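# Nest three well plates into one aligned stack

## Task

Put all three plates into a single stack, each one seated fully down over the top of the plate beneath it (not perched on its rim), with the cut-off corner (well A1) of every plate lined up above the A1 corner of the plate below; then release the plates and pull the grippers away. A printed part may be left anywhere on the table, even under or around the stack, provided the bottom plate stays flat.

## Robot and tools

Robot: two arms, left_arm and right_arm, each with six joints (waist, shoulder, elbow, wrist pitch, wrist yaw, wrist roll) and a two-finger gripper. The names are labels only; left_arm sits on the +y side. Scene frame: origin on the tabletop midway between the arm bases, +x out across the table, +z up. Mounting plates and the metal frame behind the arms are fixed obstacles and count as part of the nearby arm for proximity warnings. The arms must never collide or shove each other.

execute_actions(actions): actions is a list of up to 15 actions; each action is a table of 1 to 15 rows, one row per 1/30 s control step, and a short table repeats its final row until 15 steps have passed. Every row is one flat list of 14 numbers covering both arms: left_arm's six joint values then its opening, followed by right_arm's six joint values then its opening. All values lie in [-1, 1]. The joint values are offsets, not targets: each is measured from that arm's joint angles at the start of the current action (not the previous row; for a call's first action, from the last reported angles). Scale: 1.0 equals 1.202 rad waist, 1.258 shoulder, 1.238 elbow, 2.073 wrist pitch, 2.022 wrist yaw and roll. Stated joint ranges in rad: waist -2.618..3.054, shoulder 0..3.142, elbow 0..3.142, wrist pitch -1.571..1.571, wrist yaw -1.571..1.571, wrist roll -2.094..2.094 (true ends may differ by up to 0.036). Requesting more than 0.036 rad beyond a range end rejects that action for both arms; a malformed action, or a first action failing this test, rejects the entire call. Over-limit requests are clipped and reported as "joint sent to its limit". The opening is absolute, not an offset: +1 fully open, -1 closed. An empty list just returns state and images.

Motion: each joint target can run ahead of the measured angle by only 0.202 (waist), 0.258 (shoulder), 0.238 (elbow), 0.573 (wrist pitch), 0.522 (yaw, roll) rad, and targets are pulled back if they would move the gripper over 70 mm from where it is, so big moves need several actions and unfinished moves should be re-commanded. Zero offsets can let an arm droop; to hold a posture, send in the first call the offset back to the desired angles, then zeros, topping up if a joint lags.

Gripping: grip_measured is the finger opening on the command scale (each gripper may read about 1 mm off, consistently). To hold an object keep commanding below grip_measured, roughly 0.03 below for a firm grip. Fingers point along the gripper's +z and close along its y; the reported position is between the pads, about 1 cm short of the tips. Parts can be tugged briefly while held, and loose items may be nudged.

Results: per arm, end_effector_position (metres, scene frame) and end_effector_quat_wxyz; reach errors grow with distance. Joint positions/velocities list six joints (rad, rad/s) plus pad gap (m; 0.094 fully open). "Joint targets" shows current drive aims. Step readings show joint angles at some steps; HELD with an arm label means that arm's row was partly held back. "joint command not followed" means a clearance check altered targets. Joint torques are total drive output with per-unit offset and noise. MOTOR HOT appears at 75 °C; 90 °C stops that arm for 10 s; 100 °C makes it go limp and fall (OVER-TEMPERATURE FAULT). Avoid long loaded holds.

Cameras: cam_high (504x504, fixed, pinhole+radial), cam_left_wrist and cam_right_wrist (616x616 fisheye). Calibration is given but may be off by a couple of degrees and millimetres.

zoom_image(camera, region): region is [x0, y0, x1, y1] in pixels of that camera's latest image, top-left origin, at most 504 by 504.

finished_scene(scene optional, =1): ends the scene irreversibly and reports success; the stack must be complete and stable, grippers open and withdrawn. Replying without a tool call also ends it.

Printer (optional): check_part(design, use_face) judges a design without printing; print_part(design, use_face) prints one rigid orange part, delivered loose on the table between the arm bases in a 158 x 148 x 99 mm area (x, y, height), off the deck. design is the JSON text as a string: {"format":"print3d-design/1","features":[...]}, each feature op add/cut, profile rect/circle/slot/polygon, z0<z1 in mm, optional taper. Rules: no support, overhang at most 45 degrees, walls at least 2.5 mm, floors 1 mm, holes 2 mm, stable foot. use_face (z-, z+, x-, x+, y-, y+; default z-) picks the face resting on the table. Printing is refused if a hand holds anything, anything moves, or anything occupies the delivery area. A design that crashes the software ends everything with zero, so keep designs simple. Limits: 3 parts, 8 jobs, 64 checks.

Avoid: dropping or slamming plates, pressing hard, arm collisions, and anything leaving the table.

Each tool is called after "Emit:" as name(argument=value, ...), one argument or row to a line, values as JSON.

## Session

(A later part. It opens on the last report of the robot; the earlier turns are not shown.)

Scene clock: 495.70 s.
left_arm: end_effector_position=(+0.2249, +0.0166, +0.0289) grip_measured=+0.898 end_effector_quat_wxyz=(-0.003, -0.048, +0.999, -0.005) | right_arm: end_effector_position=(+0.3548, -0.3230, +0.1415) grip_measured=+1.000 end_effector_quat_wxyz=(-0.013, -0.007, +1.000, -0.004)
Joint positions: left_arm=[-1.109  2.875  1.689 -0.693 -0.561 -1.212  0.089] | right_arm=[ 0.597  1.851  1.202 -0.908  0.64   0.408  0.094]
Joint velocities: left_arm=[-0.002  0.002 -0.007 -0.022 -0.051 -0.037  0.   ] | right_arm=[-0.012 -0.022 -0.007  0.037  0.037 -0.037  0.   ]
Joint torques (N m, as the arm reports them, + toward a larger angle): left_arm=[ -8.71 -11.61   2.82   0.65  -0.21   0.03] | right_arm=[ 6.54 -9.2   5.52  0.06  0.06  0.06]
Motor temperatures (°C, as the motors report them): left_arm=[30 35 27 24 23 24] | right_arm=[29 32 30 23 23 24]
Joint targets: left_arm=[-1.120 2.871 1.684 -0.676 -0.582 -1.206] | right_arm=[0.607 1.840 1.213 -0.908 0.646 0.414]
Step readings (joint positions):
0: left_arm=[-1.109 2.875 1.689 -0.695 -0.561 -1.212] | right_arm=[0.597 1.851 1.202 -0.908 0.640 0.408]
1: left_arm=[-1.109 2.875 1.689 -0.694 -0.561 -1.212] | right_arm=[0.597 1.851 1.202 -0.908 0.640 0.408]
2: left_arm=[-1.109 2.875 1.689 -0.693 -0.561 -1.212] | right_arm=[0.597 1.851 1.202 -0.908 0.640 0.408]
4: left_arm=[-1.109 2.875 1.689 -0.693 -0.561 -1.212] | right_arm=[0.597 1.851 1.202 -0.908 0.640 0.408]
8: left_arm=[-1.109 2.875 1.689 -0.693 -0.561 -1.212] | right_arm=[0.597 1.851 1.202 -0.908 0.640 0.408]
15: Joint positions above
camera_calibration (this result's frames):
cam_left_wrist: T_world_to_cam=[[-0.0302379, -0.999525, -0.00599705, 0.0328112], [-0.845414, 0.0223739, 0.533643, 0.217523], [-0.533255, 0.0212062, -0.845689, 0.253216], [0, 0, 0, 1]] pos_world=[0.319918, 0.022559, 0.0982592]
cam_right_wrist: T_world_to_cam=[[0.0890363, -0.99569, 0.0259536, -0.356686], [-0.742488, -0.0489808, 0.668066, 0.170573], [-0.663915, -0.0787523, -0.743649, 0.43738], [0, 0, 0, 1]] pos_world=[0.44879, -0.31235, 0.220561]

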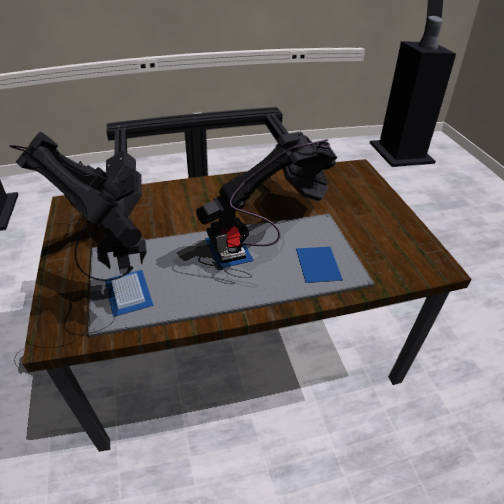

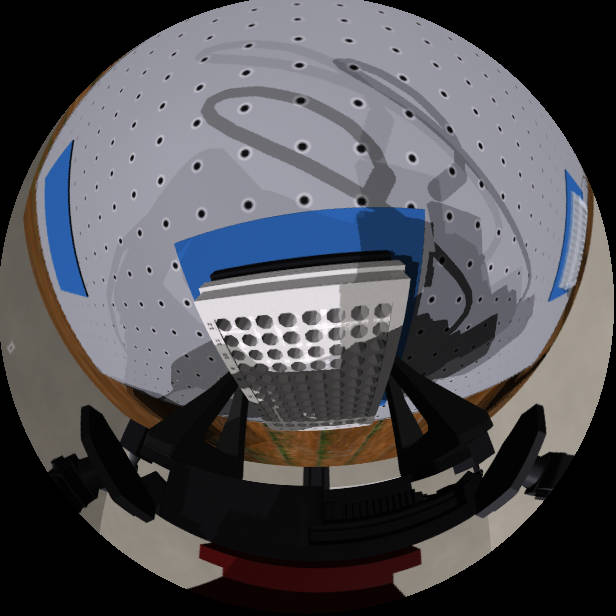

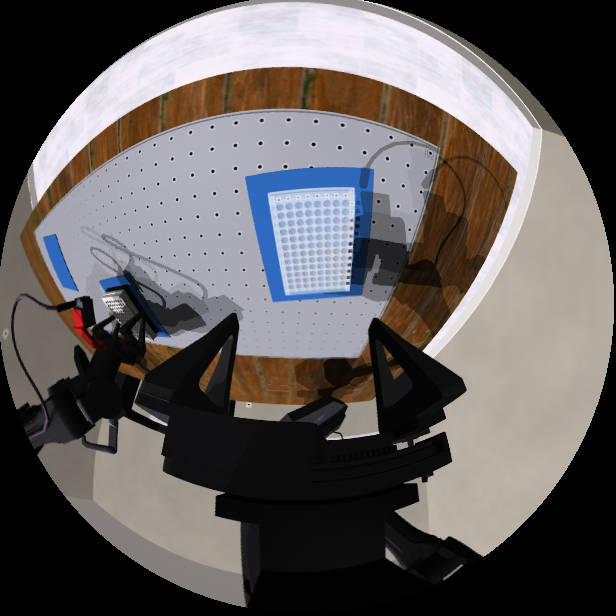

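Emit:
execute_actions(
  actions=[
    [[-0.009,-0.003,-0.004,0.009,-0.01,0.003,1,0.008,-0.009,0.009,0,0.003,0.003,1]],
    [[-0.06,-0.072,0.04,-0.068,0,-0.02,1,0.008,-0.009,0.009,0,0.003,0.003,1]],
    [[0.05,-0.25,-0.1,-0.05,0,0.1,1,0.008,-0.009,0.009,0,0.003,0.003,1]],
    [[0.25,-0.28,-0.15,0,0,0.2,1,0.008,-0.009,0.009,0,0.003,0.003,1]],
    [[0.25,-0.28,-0.15,0,0,0.2,1,0.008,-0.009,0.009,0,0.003,0.003,1]],
  ],
)

Emit:
zoom_image(
  camera="cam_right_wrist",
  region=[230, 150, 390, 310],
)

Emit:
zoom_image(
  camera="cam_high",
  region=[195, 215, 265, 275],
)

Scene clock: 520.27 s.
left_arm: end_effector_position=(+0.4019, +0.3627, +0.1398) grip_measured=+1.000 end_effector_quat_wxyz=(-0.005, -0.014, +0.999, -0.028) | right_arm: end_effector_position=(+0.3548, -0.3230, +0.1415) grip_measured=+1.000 end_effector_quat_wxyz=(-0.013, -0.007, +1.000, -0.004)
Joint positions: left_arm=[-0.429  1.762  1.253 -0.882 -0.568 -0.314  0.094] | right_arm=[ 0.597  1.851  1.202 -0.908  0.64   0.408  0.094]
Joint velocities: left_arm=[-0.129  0.012 -0.066 -0.051  0.037  0.154  0.   ] | right_arm=[ 0.002  0.007 -0.002  0.051 -0.066  0.066  0.   ]
Joint torques (N m, as the arm reports them, + toward a larger angle): left_arm=[-6.74 -7.05  3.09  0.44  0.02  0.03] | right_arm=[ 6.55 -9.24  5.54  0.05  0.06  0.05]
Motor temperatures (°C, as the motors report them): left_arm=[30 36 27 24 23 24] | right_arm=[29 32 30 23 23 24]
Joint targets: left_arm=[-0.450 1.765 1.245 -0.888 -0.560 -0.283] | right_arm=[0.607 1.840 1.213 -0.908 0.646 0.414]
Step readings (joint positions; steps 1 to 15: 1st action; 16 to 30: 2nd action; 31 to 45: 3rd action; 46 to 60: 4th action; 61 to 75: 5th action):
0: left_arm=[-1.109 2.875 1.689 -0.693 -0.561 -1.212] | right_arm=[0.597 1.851 1.202 -0.908 0.640 0.408]
1: left_arm=[-1.109 2.875 1.689 -0.693 -0.561 -1.212] | right_arm=[0.597 1.851 1.202 -0.908 0.640 0.408]
2: left_arm=[-1.109 2.875 1.689 -0.693 -0.561 -1.212] | right_arm=[0.597 1.851 1.202 -0.908 0.640 0.408]
4: left_arm=[-1.109 2.875 1.689 -0.692 -0.561 -1.212] | right_arm=[0.597 1.851 1.202 -0.908 0.640 0.408]
8: left_arm=[-1.109 2.875 1.689 -0.692 -0.561 -1.212] | right_arm=[0.597 1.851 1.202 -0.908 0.640 0.408]
15: left_arm=[-1.109 2.875 1.689 -0.691 -0.561 -1.212] | right_arm=[0.597 1.851 1.202 -0.908 0.640 0.408]
16: left_arm=[-1.112 2.870 1.693 -0.705 -0.559 -1.217] | right_arm=[0.597 1.851 1.202 -0.908 0.640 0.408]
17: left_arm=[-1.118 2.862 1.695 -0.732 -0.558 -1.222] | right_arm=[0.597 1.851 1.202 -0.908 0.640 0.408]
19: left_arm=[-1.139 2.837 1.702 -0.771 -0.557 -1.231] | right_arm=[0.597 1.851 1.202 -0.908 0.640 0.408]
23: left_arm=[-1.168 2.798 1.723 -0.793 -0.557 -1.239] | right_arm=[0.597 1.851 1.202 -0.908 0.640 0.408]
30: left_arm=[-1.169 2.793 1.726 -0.810 -0.555 -1.244] | right_arm=[0.597 1.851 1.202 -0.908 0.640 0.408]
31: left_arm=[-1.164 2.773 1.705 -0.801 -0.550 -1.221] | right_arm=[0.597 1.851 1.202 -0.908 0.640 0.408]
32: left_arm=[-1.158 2.735 1.664 -0.810 -0.540 -1.193] | right_arm=[0.597 1.851 1.202 -0.908 0.640 0.408]
34: left_arm=[-1.134 2.643 1.612 -0.858 -0.535 -1.151] | right_arm=[0.597 1.851 1.202 -0.908 0.640 0.408]
38: left_arm=[-1.090 2.487 1.602 -0.887 -0.545 -1.092] | right_arm=[0.597 1.851 1.202 -0.908 0.640 0.408]
45: left_arm=[-1.087 2.476 1.607 -0.895 -0.552 -1.059] | right_arm=[0.597 1.851 1.202 -0.908 0.640 0.408]
46: left_arm=[-1.076 2.461 1.583 -0.876 -0.546 -1.019] | right_arm=[0.597 1.851 1.202 -0.908 0.640 0.408]
47: left_arm=[-1.058 2.428 1.539 -0.867 -0.534 -0.972] | right_arm=[0.597 1.851 1.202 -0.908 0.640 0.408]
49: left_arm=[-0.986 2.347 1.473 -0.883 -0.526 -0.899] | right_arm=[0.597 1.851 1.202 -0.908 0.640 0.408]
53: left_arm=[-0.798 2.186 1.436 -0.889 -0.533 -0.776] | right_arm=[0.597 1.851 1.202 -0.908 0.640 0.408]
60: left_arm=[-0.751 2.117 1.431 -0.888 -0.560 -0.688] | right_arm=[0.597 1.851 1.202 -0.908 0.640 0.408]
61: left_arm=[-0.745 2.100 1.406 -0.868 -0.552 -0.646] | right_arm=[0.597 1.851 1.202 -0.908 0.640 0.408]
62: left_arm=[-0.728 2.064 1.362 -0.856 -0.539 -0.596] | right_arm=[0.597 1.851 1.202 -0.908 0.640 0.408]
64: left_arm=[-0.647 1.973 1.295 -0.873 -0.533 -0.518] | right_arm=[0.597 1.851 1.202 -0.908 0.640 0.408]
68: left_arm=[-0.442 1.806 1.259 -0.882 -0.550 -0.395] | right_arm=[0.597 1.851 1.202 -0.908 0.640 0.408]
75: Joint positions above
camera_calibration (this result's frames):
cam_left_wrist: T_world_to_cam=[[-0.0980006, -0.99434, 0.0410421, 0.403514], [-0.841061, 0.104798, 0.530691, 0.268978], [-0.531989, 0.0174892, -0.846571, 0.434938], [0, 0, 0, 1]] pos_world=[0.497154, 0.365434, 0.2089]
cam_right_wrist: T_world_to_cam=[[0.0890363, -0.99569, 0.0259536, -0.356686], [-0.742488, -0.0489808, 0.668066, 0.170573], [-0.663915, -0.0787523, -0.743649, 0.43738], [0, 0, 0, 1]] pos_world=[0.44879, -0.31235, 0.220561]

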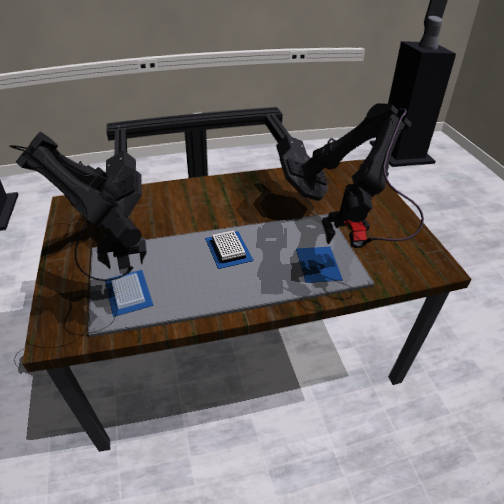

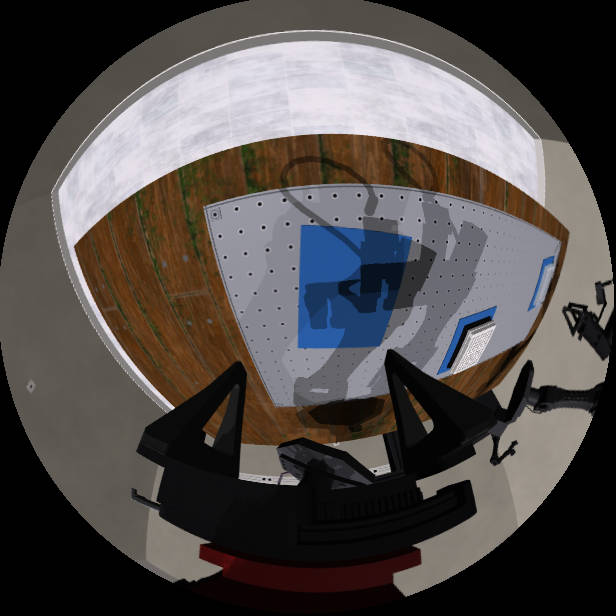

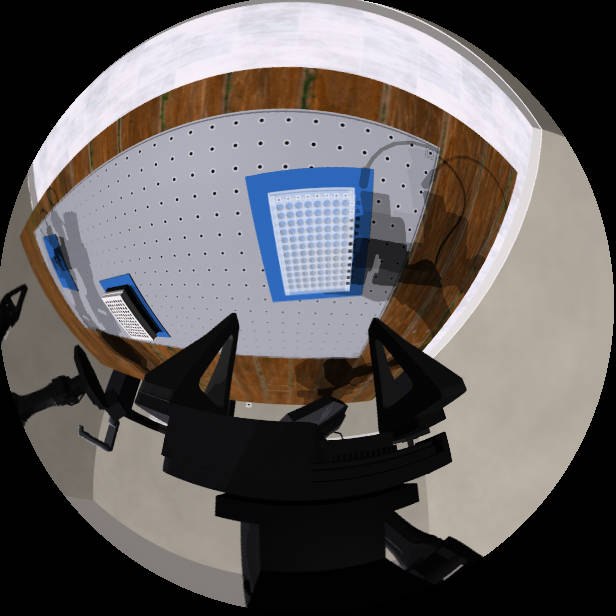

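Region (230, 150, 390, 310) of cam_right_wrist's 616x616 image, scaled by 3.150, with more detail than that image has.

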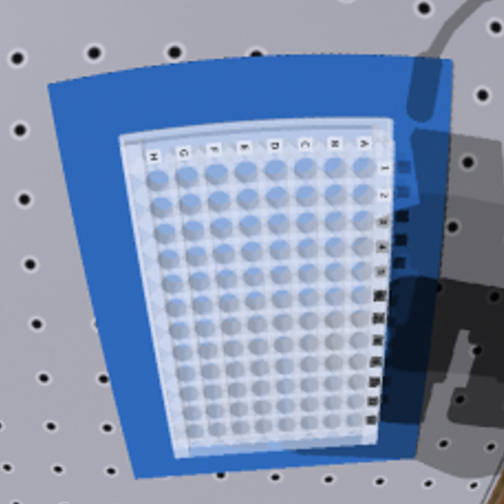

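Region (195, 215, 265, 275) of cam_high's 504x504 image, scaled by 7.200, with more detail than that image has; it fills the top 432 rows of this view, and the rest is white.

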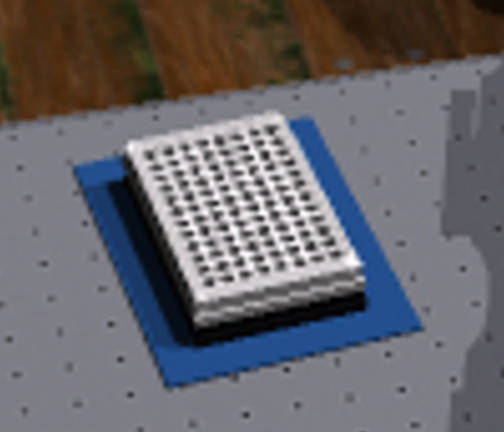

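Emit:
execute_actions(
  actions=[
    [[-0.017,0,0,0,0,0.015,1,-0.151,0.058,-0.124,0.207,-0.01,-0.188,1]],
  ],
)

Scene clock: 571.73 s.
left_arm: end_effector_position=(+0.4009, +0.3606, +0.1401) grip_measured=+1.000 end_effector_quat_wxyz=(-0.005, +0.000, +1.000, -0.030) | right_arm: end_effector_position=(+0.3614, -0.3425, +0.0594) grip_measured=+1.000 end_effector_quat_wxyz=(-0.003, -0.058, +0.998, -0.004)
Joint positions: left_arm=[-0.433  1.763  1.251 -0.882 -0.564 -0.29   0.094] | right_arm=[ 0.401  1.931  1.058 -0.515  0.627  0.049  0.094]
Joint velocities: left_arm=[-0.007  0.017 -0.002 -0.007 -0.022 -0.066  0.   ] | right_arm=[-0.002  0.002 -0.007  0.11   0.022 -0.11   0.   ]
Joint torques (N m, as the arm reports them, + toward a larger angle): left_arm=[-7.   -7.31  3.54  0.51  0.02  0.03] | right_arm=[ 6.86 -9.75  3.34  0.26 -0.07 -0.08]
Motor temperatures (°C, as the motors report them): left_arm=[29 32 27 24 23 24] | right_arm=[29 33 30 23 23 24]
Joint targets: left_arm=[-0.449 1.762 1.252 -0.882 -0.567 -0.283] | right_arm=[0.416 1.924 1.048 -0.479 0.620 0.028]
Step readings (joint positions):
0: left_arm=[-0.433 1.763 1.251 -0.882 -0.564 -0.291] | right_arm=[0.597 1.851 1.202 -0.908 0.640 0.408]
1: left_arm=[-0.433 1.763 1.251 -0.882 -0.564 -0.291] | right_arm=[0.584 1.853 1.185 -0.865 0.636 0.361]
2: left_arm=[-0.433 1.763 1.251 -0.882 -0.564 -0.291] | right_arm=[0.554 1.857 1.159 -0.787 0.630 0.300]
4: left_arm=[-0.433 1.763 1.251 -0.882 -0.564 -0.290] | right_arm=[0.467 1.890 1.111 -0.668 0.627 0.204]
8: left_arm=[-0.433 1.763 1.251 -0.882 -0.564 -0.290] | right_arm=[0.384 1.931 1.060 -0.581 0.627 0.105]
15: Joint positions above
camera_calibration (this result's frames):
cam_left_wrist: T_world_to_cam=[[-0.125987, -0.991001, 0.0452212, 0.410782], [-0.837961, 0.130708, 0.529846, 0.257798], [-0.530989, 0.02886, -0.846887, 0.43027], [0, 0, 0, 1]] pos_world=[0.496246, 0.360971, 0.209221]
cam_right_wrist: T_world_to_cam=[[0.189629, -0.981467, 0.0276173, -0.406117], [-0.746235, -0.125786, 0.653691, 0.20523], [-0.638102, -0.144568, -0.756258, 0.347972], [0, 0, 0, 1]] pos_world=[0.452204, -0.32247, 0.140215]

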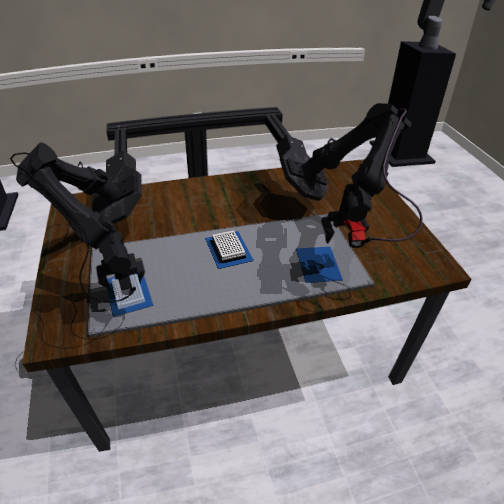

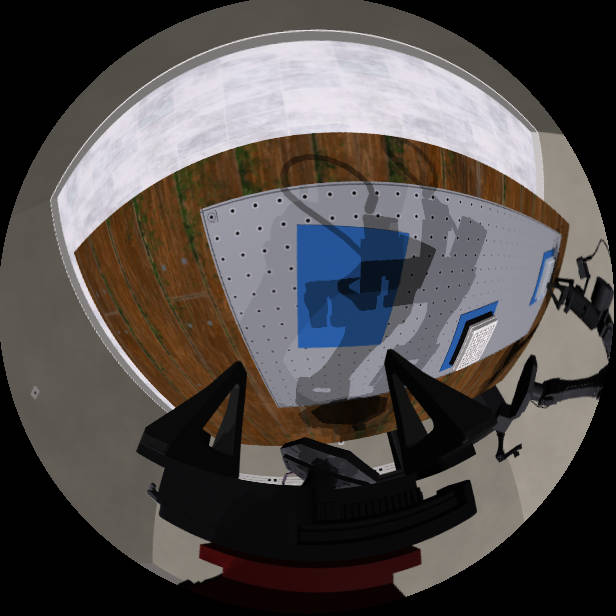

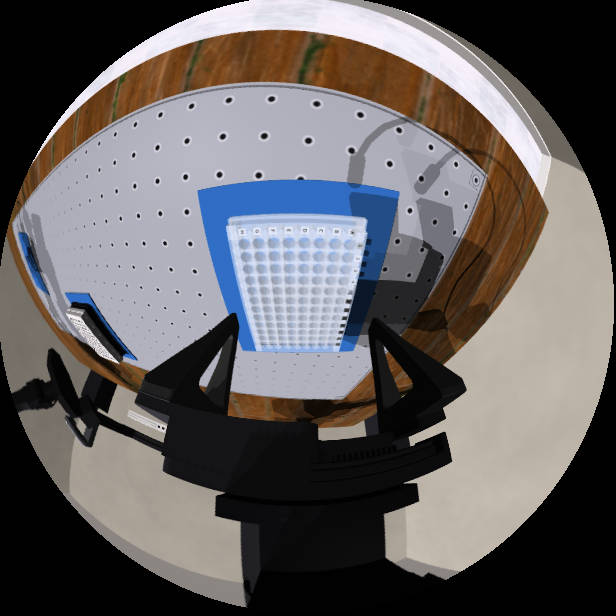

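Emit:
execute_actions(
  actions=[
    [[-0.013,0,0,0,0,0.003,1,0.012,0.022,-0.02,0.04,-0.003,-0.025,1]],
  ],
)

Emit:
zoom_image(
  camera="cam_right_wrist",
  region=[200, 190, 410, 400],
)

Scene clock: 586.27 s.
left_arm: end_effector_position=(+0.4009, +0.3606, +0.1401) grip_measured=+1.000 end_effector_quat_wxyz=(-0.005, +0.000, +1.000, -0.030) | right_arm: end_effector_position=(+0.3710, -0.3381, +0.0554) grip_measured=+1.000 end_effector_quat_wxyz=(+0.015, -0.067, +0.998, -0.003)
Joint positions: left_arm=[-0.433  1.763  1.251 -0.882 -0.564 -0.29   0.094] | right_arm=[ 0.401  1.947  1.058 -0.454  0.627  0.006  0.094]
Joint velocities: left_arm=[-0.017 -0.017  0.002  0.037 -0.066 -0.022  0.   ] | right_arm=[-0.002  0.007  0.002  0.066  0.051 -0.037  0.   ]
Joint torques (N m, as the arm reports them, + toward a larger angle): left_arm=[-6.95 -7.26  3.4   0.5   0.05  0.02] | right_arm=[ 7.08 -7.98  2.34  0.28 -0.08 -0.1 ]
Motor temperatures (°C, as the motors report them): left_arm=[29 32 27 24 23 24] | right_arm=[29 33 29 23 23 24]
Joint targets: left_arm=[-0.448 1.763 1.251 -0.882 -0.564 -0.284] | right_arm=[0.415 1.959 1.033 -0.433 0.621 -0.002]
Step readings (joint positions):
0: left_arm=[-0.433 1.763 1.251 -0.882 -0.564 -0.290] | right_arm=[0.401 1.931 1.058 -0.499 0.627 0.035]
1: left_arm=[-0.433 1.763 1.251 -0.882 -0.564 -0.290] | right_arm=[0.401 1.932 1.058 -0.495 0.627 0.030]
2: left_arm=[-0.433 1.763 1.251 -0.882 -0.564 -0.290] | right_arm=[0.401 1.936 1.058 -0.486 0.627 0.025]
4: left_arm=[-0.433 1.763 1.251 -0.882 -0.564 -0.290] | right_arm=[0.401 1.942 1.058 -0.473 0.627 0.018]
8: left_arm=[-0.433 1.763 1.251 -0.882 -0.564 -0.290] | right_arm=[0.401 1.947 1.058 -0.462 0.627 0.010]
15: Joint positions above
camera_calibration (this result's frames):
cam_left_wrist: T_world_to_cam=[[-0.125987, -0.991001, 0.0452212, 0.410782], [-0.837961, 0.130708, 0.529846, 0.257798], [-0.530989, 0.02886, -0.846887, 0.43027], [0, 0, 0, 1]] pos_world=[0.496246, 0.360971, 0.209221]
cam_right_wrist: T_world_to_cam=[[0.205264, -0.978262, 0.0295084, -0.40834], [-0.766947, -0.142048, 0.625791, 0.219322], [-0.607996, -0.151083, -0.779432, 0.339721], [0, 0, 0, 1]] pos_world=[0.458575, -0.316983, 0.13959]

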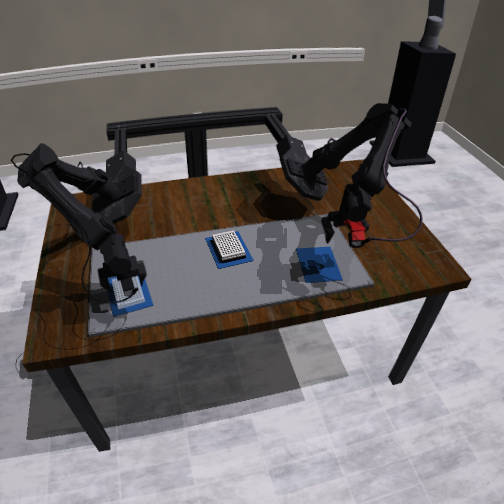

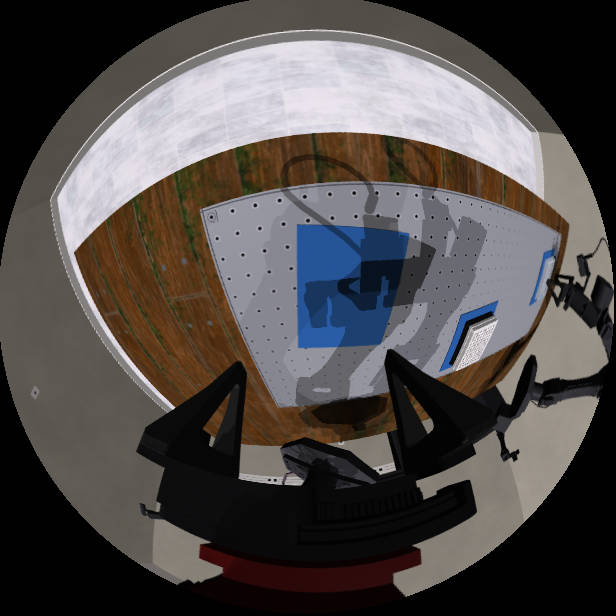

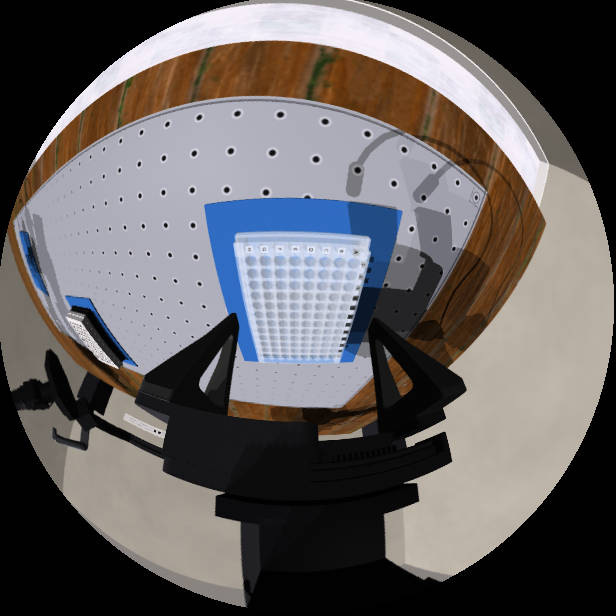

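Region (200, 190, 410, 400) of cam_right_wrist's 616x616 image, scaled by 2.400, with more detail than that image has.

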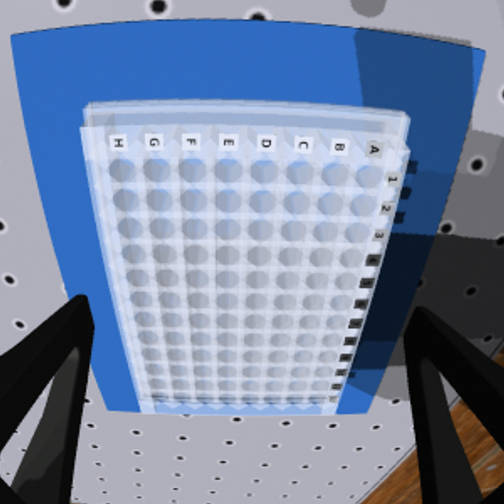

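Emit:
execute_actions(
  actions=[
    [[-0.013,0,0,0,0,0.003,1,0.02,0.019,-0.032,0.01,-0.003,-0.004,1]],
  ],
)

Emit:
zoom_image(
  camera="cam_right_wrist",
  region=[200, 190, 410, 400],
)

Scene clock: 592.53 s.
left_arm: end_effector_position=(+0.4009, +0.3606, +0.1401) grip_measured=+1.000 end_effector_quat_wxyz=(-0.005, +0.000, +1.000, -0.030) | right_arm: end_effector_position=(+0.3640, -0.3337, +0.0516) grip_measured=+1.000 end_effector_quat_wxyz=(+0.008, -0.076, +0.997, -0.003)
Joint positions: left_arm=[-0.433  1.763  1.251 -0.882 -0.564 -0.29   0.094] | right_arm=[ 0.407  1.959  1.043 -0.449  0.627  0.004  0.094]
Joint velocities: left_arm=[-0.007  0.022  0.002 -0.037 -0.007  0.022  0.   ] | right_arm=[ 0.002 -0.002 -0.012  0.022  0.007 -0.037  0.   ]
Joint torques (N m, as the arm reports them, + toward a larger angle): left_arm=[-6.95 -7.24  3.43  0.5   0.05  0.02] | right_arm=[ 7.29 -7.84  2.38  0.27 -0.08 -0.07]
Motor temperatures (°C, as the motors report them): left_arm=[29 32 27 24 23 24] | right_arm=[29 32 29 23 23 24]
Joint targets: left_arm=[-0.448 1.763 1.251 -0.882 -0.564 -0.284] | right_arm=[0.424 1.971 1.018 -0.433 0.621 -0.002]
Step readings (joint positions):
0: left_arm=[-0.433 1.763 1.251 -0.882 -0.564 -0.290] | right_arm=[0.401 1.947 1.058 -0.453 0.627 0.004]
1: left_arm=[-0.433 1.763 1.251 -0.882 -0.564 -0.290] | right_arm=[0.401 1.948 1.058 -0.453 0.627 0.004]
2: left_arm=[-0.433 1.763 1.251 -0.882 -0.564 -0.290] | right_arm=[0.402 1.950 1.058 -0.452 0.627 0.004]
4: left_arm=[-0.433 1.763 1.251 -0.882 -0.564 -0.290] | right_arm=[0.404 1.955 1.057 -0.451 0.627 0.004]
8: left_arm=[-0.433 1.763 1.251 -0.882 -0.564 -0.290] | right_arm=[0.407 1.958 1.046 -0.449 0.627 0.004]
15: Joint positions above
camera_calibration (this result's frames):
cam_left_wrist: T_world_to_cam=[[-0.125987, -0.991001, 0.0452212, 0.410782], [-0.837961, 0.130708, 0.529846, 0.257798], [-0.530989, 0.02886, -0.846887, 0.43027], [0, 0, 0, 1]] pos_world=[0.496246, 0.360971, 0.209221]
cam_right_wrist: T_world_to_cam=[[0.223798, -0.974242, 0.0276935, -0.407812], [-0.755589, -0.155482, 0.636326, 0.20778], [-0.615629, -0.163333, -0.770923, 0.331344], [0, 0, 0, 1]] pos_world=[0.452248, -0.310882, 0.134519]

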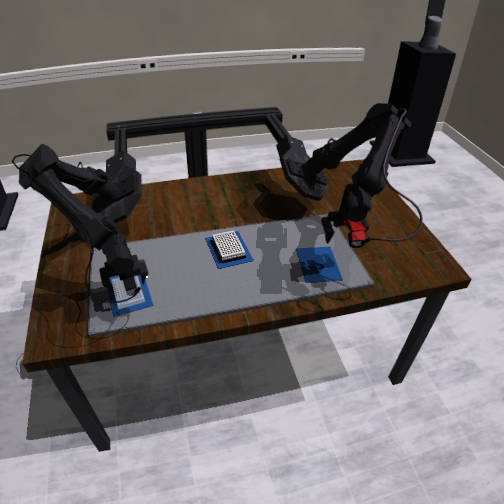

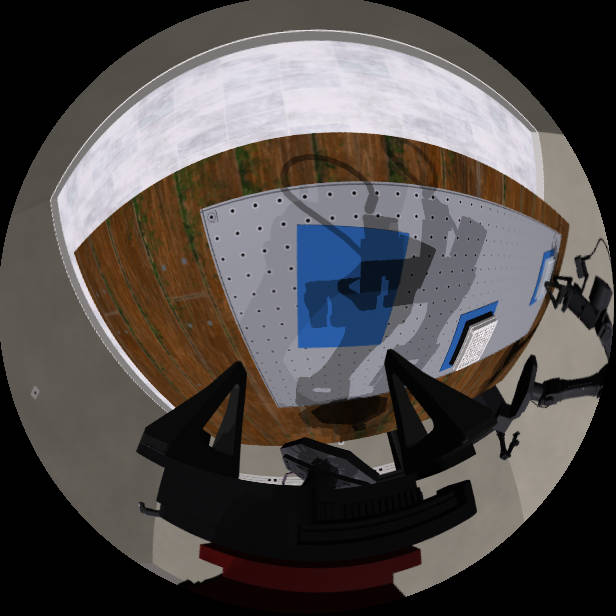

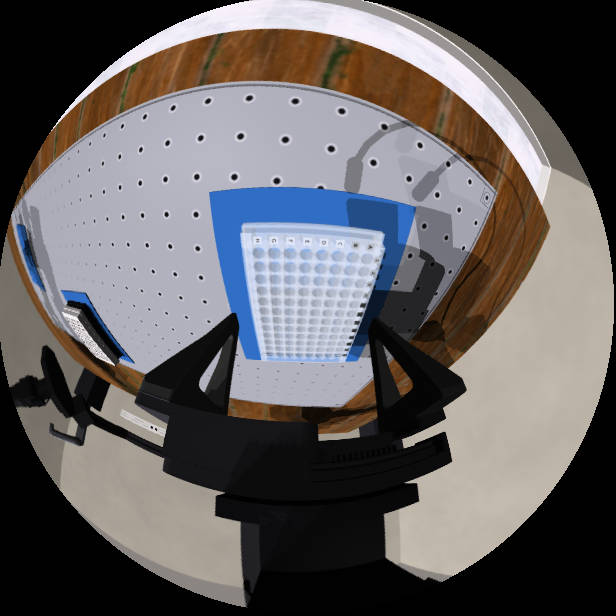

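Region (200, 190, 410, 400) of cam_right_wrist's 616x616 image, scaled by 2.400, with more detail than that image has.

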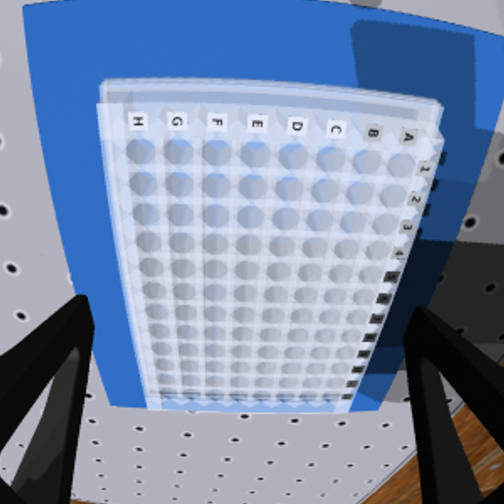

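Emit:
execute_actions(
  actions=[
    [[-0.013,0,0,0,0,0.003,1,-0.022,0.033,-0.028,0.03,-0.006,-0.033,1]],
  ],
)

Emit:
zoom_image(
  camera="cam_right_wrist",
  region=[200, 190, 410, 400],
)

Scene clock: 610.30 s.
left_arm: end_effector_position=(+0.4009, +0.3606, +0.1401) grip_measured=+1.000 end_effector_quat_wxyz=(-0.005, +0.000, +1.000, -0.030) | right_arm: end_effector_position=(+0.3639, -0.3359, +0.0382) grip_measured=+1.000 end_effector_quat_wxyz=(+0.004, -0.092, +0.996, -0.005)
Joint positions: left_arm=[-0.433  1.763  1.251 -0.882 -0.564 -0.29   0.094] | right_arm=[ 0.38   1.992  1.043 -0.409  0.624 -0.054  0.094]
Joint velocities: left_arm=[-0.007 -0.012 -0.012  0.022  0.066 -0.022  0.   ] | right_arm=[-0.012 -0.002 -0.002  0.022  0.051 -0.007  0.   ]
Joint torques (N m, as the arm reports them, + toward a larger angle): left_arm=[-6.95 -7.24  3.41  0.5   0.05  0.03] | right_arm=[ 6.02 -8.33  1.42  0.35 -0.12 -0.07]
Motor temperatures (°C, as the motors report them): left_arm=[29 31 27 24 23 24] | right_arm=[29 32 29 23 23 24]
Joint targets: left_arm=[-0.448 1.763 1.251 -0.882 -0.564 -0.284] | right_arm=[0.380 2.001 1.009 -0.387 0.615 -0.063]
Step readings (joint positions):
0: left_arm=[-0.433 1.763 1.251 -0.882 -0.564 -0.290] | right_arm=[0.407 1.959 1.043 -0.449 0.627 0.004]
1: left_arm=[-0.433 1.763 1.251 -0.882 -0.564 -0.290] | right_arm=[0.405 1.962 1.043 -0.445 0.626 -0.005]
2: left_arm=[-0.433 1.763 1.251 -0.882 -0.564 -0.290] | right_arm=[0.401 1.967 1.043 -0.435 0.626 -0.015]
4: left_arm=[-0.433 1.763 1.251 -0.882 -0.564 -0.290] | right_arm=[0.389 1.981 1.043 -0.422 0.625 -0.030]
8: left_arm=[-0.433 1.763 1.251 -0.882 -0.564 -0.290] | right_arm=[0.380 1.992 1.043 -0.417 0.625 -0.046]
15: Joint positions above
camera_calibration (this result's frames):
cam_left_wrist: T_world_to_cam=[[-0.125987, -0.991001, 0.0452212, 0.410782], [-0.837961, 0.130708, 0.529846, 0.257798], [-0.530989, 0.02886, -0.846887, 0.43027], [0, 0, 0, 1]] pos_world=[0.496246, 0.360971, 0.209221]
cam_right_wrist: T_world_to_cam=[[0.255406, -0.966354, 0.0304581, -0.41851], [-0.744488, -0.176472, 0.643891, 0.204536], [-0.616852, -0.187129, -0.764511, 0.312847], [0, 0, 0, 1]] pos_world=[0.452144, -0.309791, 0.120223]

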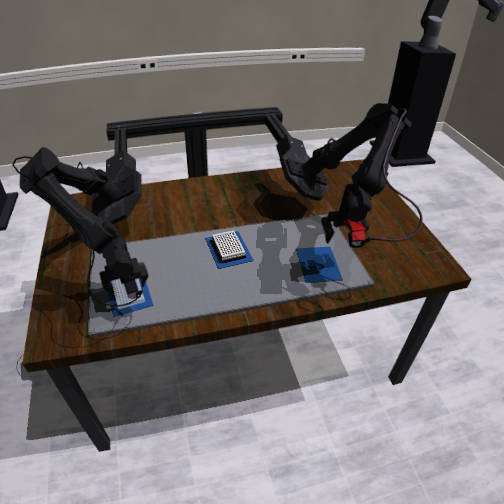

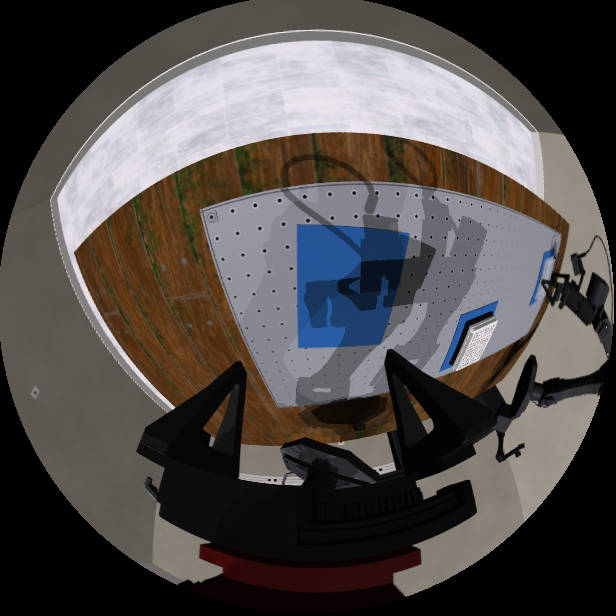

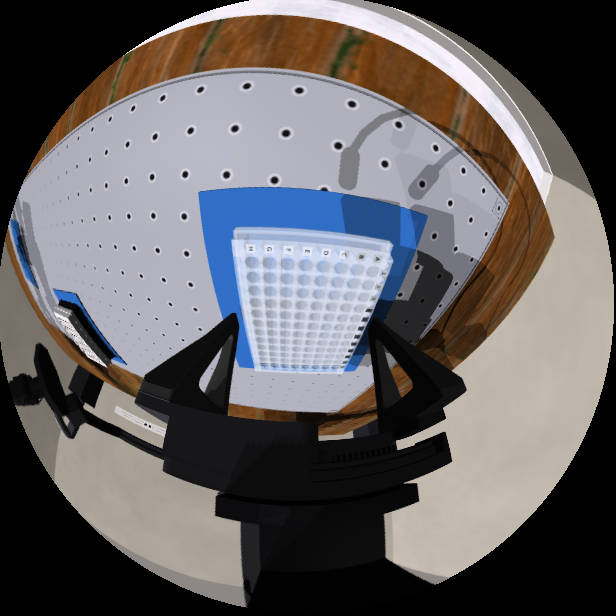

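Region (200, 190, 410, 400) of cam_right_wrist's 616x616 image, scaled by 2.400, with more detail than that image has.

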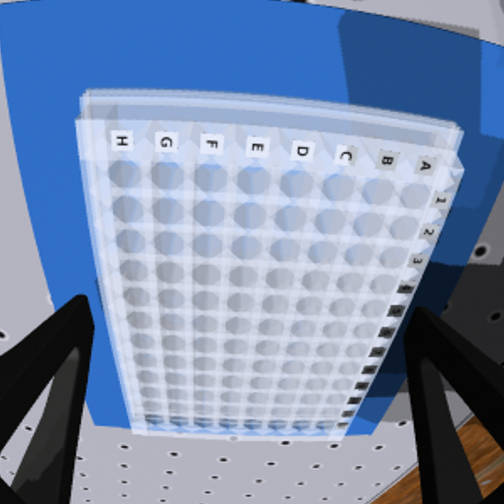

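Emit:
execute_actions(
  actions=[
    [[-0.013,0,0,0,0,0.003,1,-0.01,0.014,-0.01,0.015,-0.004,-0.002,1]],
    [[-0.013,0,0,0,0,0.003,1,0,0.006,-0.01,0.008,-0.004,-0.002,0.68]],
  ],
)

Scene clock: 617.57 s.
left_arm: end_effector_position=(+0.4009, +0.3606, +0.1401) grip_measured=+1.000 end_effector_quat_wxyz=(-0.005, +0.000, +1.000, -0.030) | right_arm: end_effector_position=(+0.3655, -0.3386, +0.0363) grip_measured=+0.712 end_effector_quat_wxyz=(+0.005, -0.086, +0.996, -0.005)
Joint positions: left_arm=[-0.433  1.763  1.251 -0.882 -0.564 -0.29   0.094] | right_arm=[ 0.37   1.992  1.043 -0.399  0.623 -0.057  0.08 ]
Joint velocities: left_arm=[-0.007 -0.012 -0.002  0.007  0.007  0.022  0.   ] | right_arm=[-0.017 -0.012  0.002  0.022  0.007 -0.007 -0.001]
Joint torques (N m, as the arm reports them, + toward a larger angle): left_arm=[-6.96 -7.24  3.4   0.51  0.05  0.02] | right_arm=[ 5.87 -8.5   2.84  0.26 -0.08 -0.05]
Motor temperatures (°C, as the motors report them): left_arm=[29 31 27 24 23 24] | right_arm=[29 32 28 23 23 24]
Joint targets: left_arm=[-0.448 1.763 1.251 -0.882 -0.564 -0.284] | right_arm=[0.370 1.999 1.031 -0.382 0.616 -0.061]
Step readings (joint positions; steps 1 to 15: 1st action; 16 to 30: 2nd action):
0: left_arm=[-0.433 1.763 1.251 -0.882 -0.564 -0.290] | right_arm=[0.380 1.992 1.043 -0.407 0.624 -0.057]
1: left_arm=[-0.433 1.763 1.251 -0.882 -0.564 -0.290] | right_arm=[0.379 1.992 1.043 -0.407 0.624 -0.057]
2: left_arm=[-0.433 1.763 1.251 -0.882 -0.564 -0.290] | right_arm=[0.377 1.992 1.043 -0.405 0.624 -0.057]
4: left_arm=[-0.433 1.763 1.251 -0.882 -0.564 -0.290] | right_arm=[0.373 1.992 1.043 -0.402 0.624 -0.057]
8: left_arm=[-0.433 1.763 1.251 -0.882 -0.564 -0.290] | right_arm=[0.370 1.992 1.043 -0.400 0.624 -0.057]
15: left_arm=[-0.433 1.763 1.251 -0.882 -0.564 -0.290] | right_arm=[0.370 1.992 1.043 -0.399 0.624 -0.057]
16: left_arm=[-0.433 1.763 1.251 -0.882 -0.564 -0.290] | right_arm=[0.370 1.992 1.043 -0.399 0.624 -0.057]
17: left_arm=[-0.433 1.763 1.251 -0.882 -0.564 -0.290] | right_arm=[0.370 1.992 1.043 -0.399 0.623 -0.057]
19: left_arm=[-0.433 1.763 1.251 -0.882 -0.564 -0.290] | right_arm=[0.370 1.992 1.043 -0.399 0.623 -0.057]
23: left_arm=[-0.433 1.763 1.251 -0.882 -0.564 -0.290] | right_arm=[0.370 1.992 1.043 -0.399 0.623 -0.057]
30: Joint positions above
camera_calibration (this result's frames):
cam_left_wrist: T_world_to_cam=[[-0.125987, -0.991001, 0.0452212, 0.410782], [-0.837961, 0.130708, 0.529846, 0.257798], [-0.530989, 0.02886, -0.846887, 0.43027], [0, 0, 0, 1]] pos_world=[0.496246, 0.360971, 0.209221]
cam_right_wrist: T_world_to_cam=[[0.244122, -0.969226, 0.0317231, -0.418374], [-0.74835, -0.167483, 0.641811, 0.210987], [-0.616747, -0.18042, -0.766206, 0.314153], [0, 0, 0, 1]] pos_world=[0.45378, -0.313483, 0.118564]

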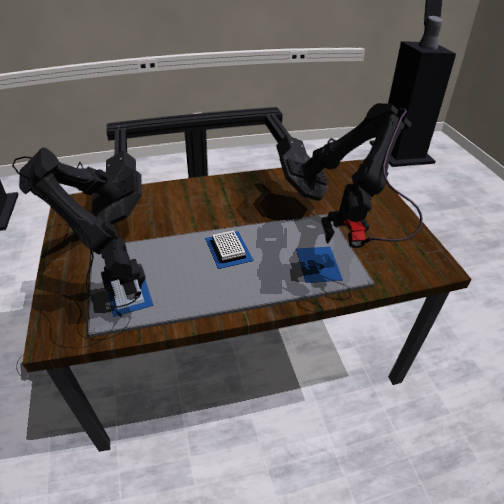

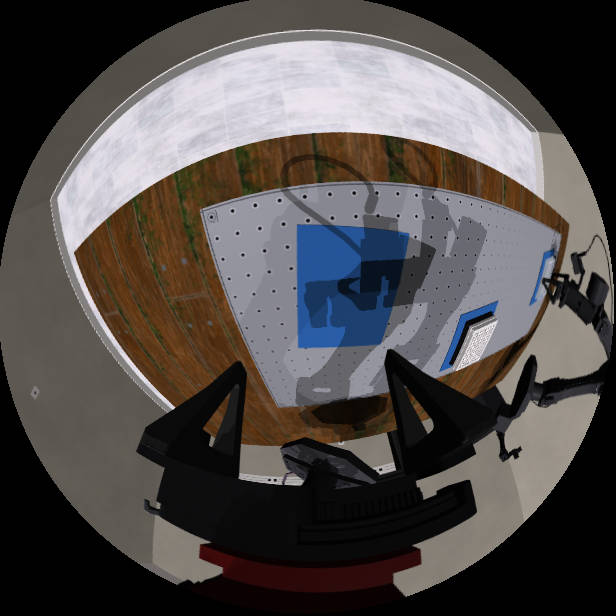

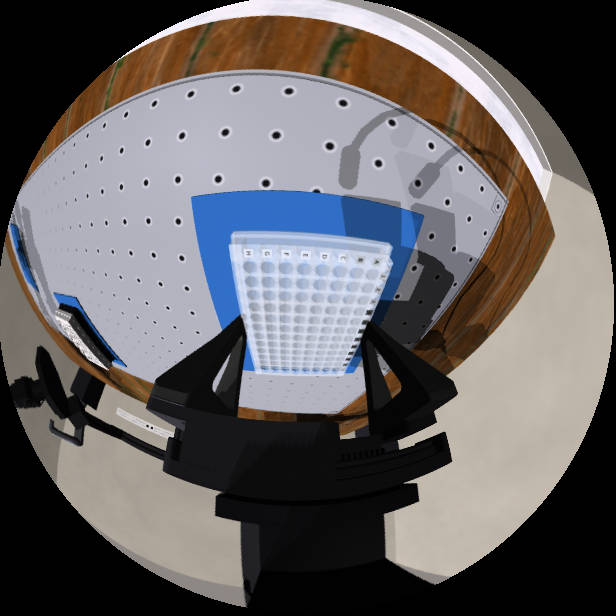

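Emit:
execute_actions(
  actions=[],
)

Scene clock: 657.83 s.
left_arm: end_effector_position=(+0.4009, +0.3606, +0.1401) grip_measured=+1.000 end_effector_quat_wxyz=(-0.005, +0.000, +1.000, -0.030) | right_arm: end_effector_position=(+0.3655, -0.3386, +0.0363) grip_measured=+0.712 end_effector_quat_wxyz=(+0.005, -0.086, +0.996, -0.005)
Joint positions: left_arm=[-0.433  1.763  1.251 -0.882 -0.564 -0.29   0.094] | right_arm=[ 0.37   1.992  1.043 -0.399  0.623 -0.057  0.08 ]
Joint velocities: left_arm=[ 0.007 -0.012  0.007 -0.007 -0.037 -0.066  0.   ] | right_arm=[-0.007 -0.002 -0.007 -0.125 -0.022 -0.037 -0.001]
Joint torques (N m, as the arm reports them, + toward a larger angle): left_arm=[-6.96 -7.26  3.41  0.51  0.05  0.03] | right_arm=[ 5.89 -8.51  2.84  0.25 -0.08 -0.04]
Motor temperatures (°C, as the motors report them): left_arm=[30 31 27 24 23 24] | right_arm=[29 32 28 23 23 24]
Joint targets: left_arm=[-0.448 1.763 1.251 -0.882 -0.564 -0.284] | right_arm=[0.370 1.999 1.031 -0.382 0.616 -0.061]
camera_calibration (this result's frames):
cam_left_wrist: T_world_to_cam=[[-0.125987, -0.991001, 0.0452212, 0.410782], [-0.837961, 0.130708, 0.529846, 0.257798], [-0.530989, 0.02886, -0.846887, 0.43027], [0, 0, 0, 1]] pos_world=[0.496246, 0.360971, 0.209221]
cam_right_wrist: T_world_to_cam=[[0.244122, -0.969226, 0.0317231, -0.418374], [-0.74835, -0.167483, 0.641811, 0.210987], [-0.616747, -0.18042, -0.766206, 0.314153], [0, 0, 0, 1]] pos_world=[0.45378, -0.313483, 0.118564]

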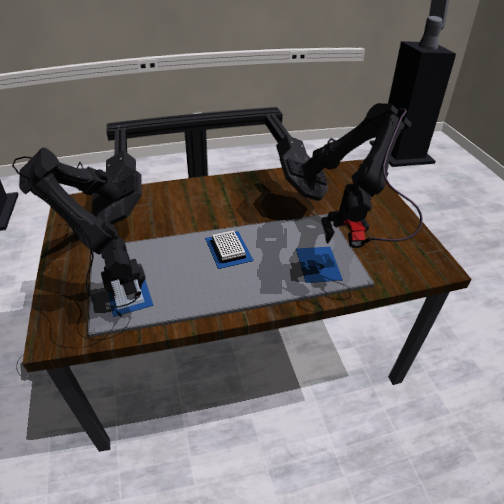

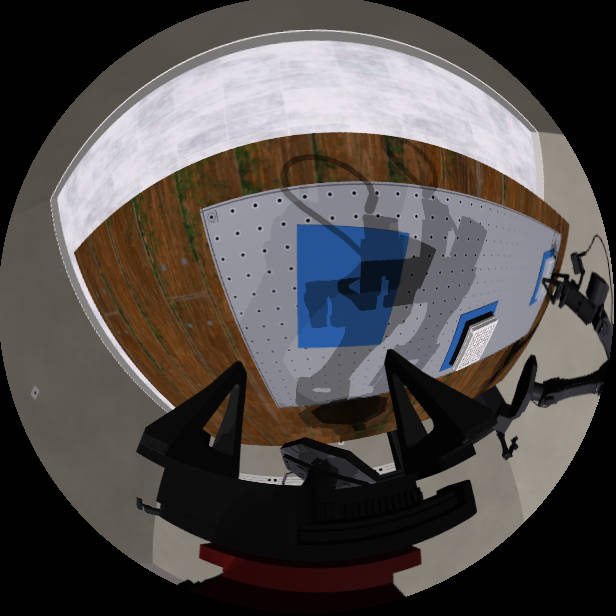

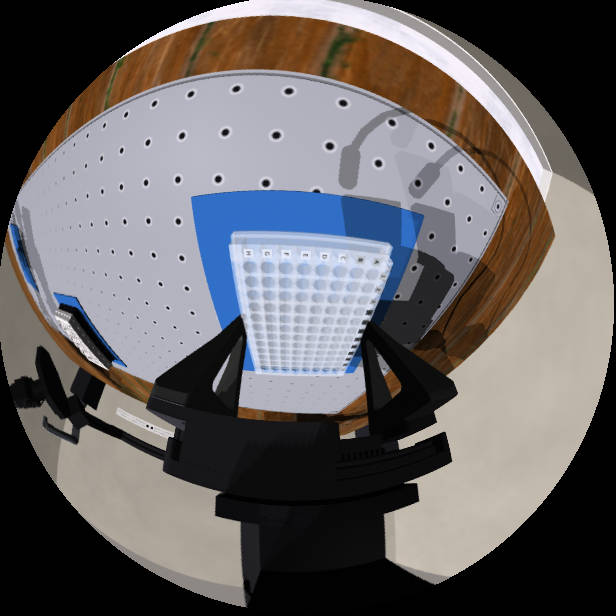

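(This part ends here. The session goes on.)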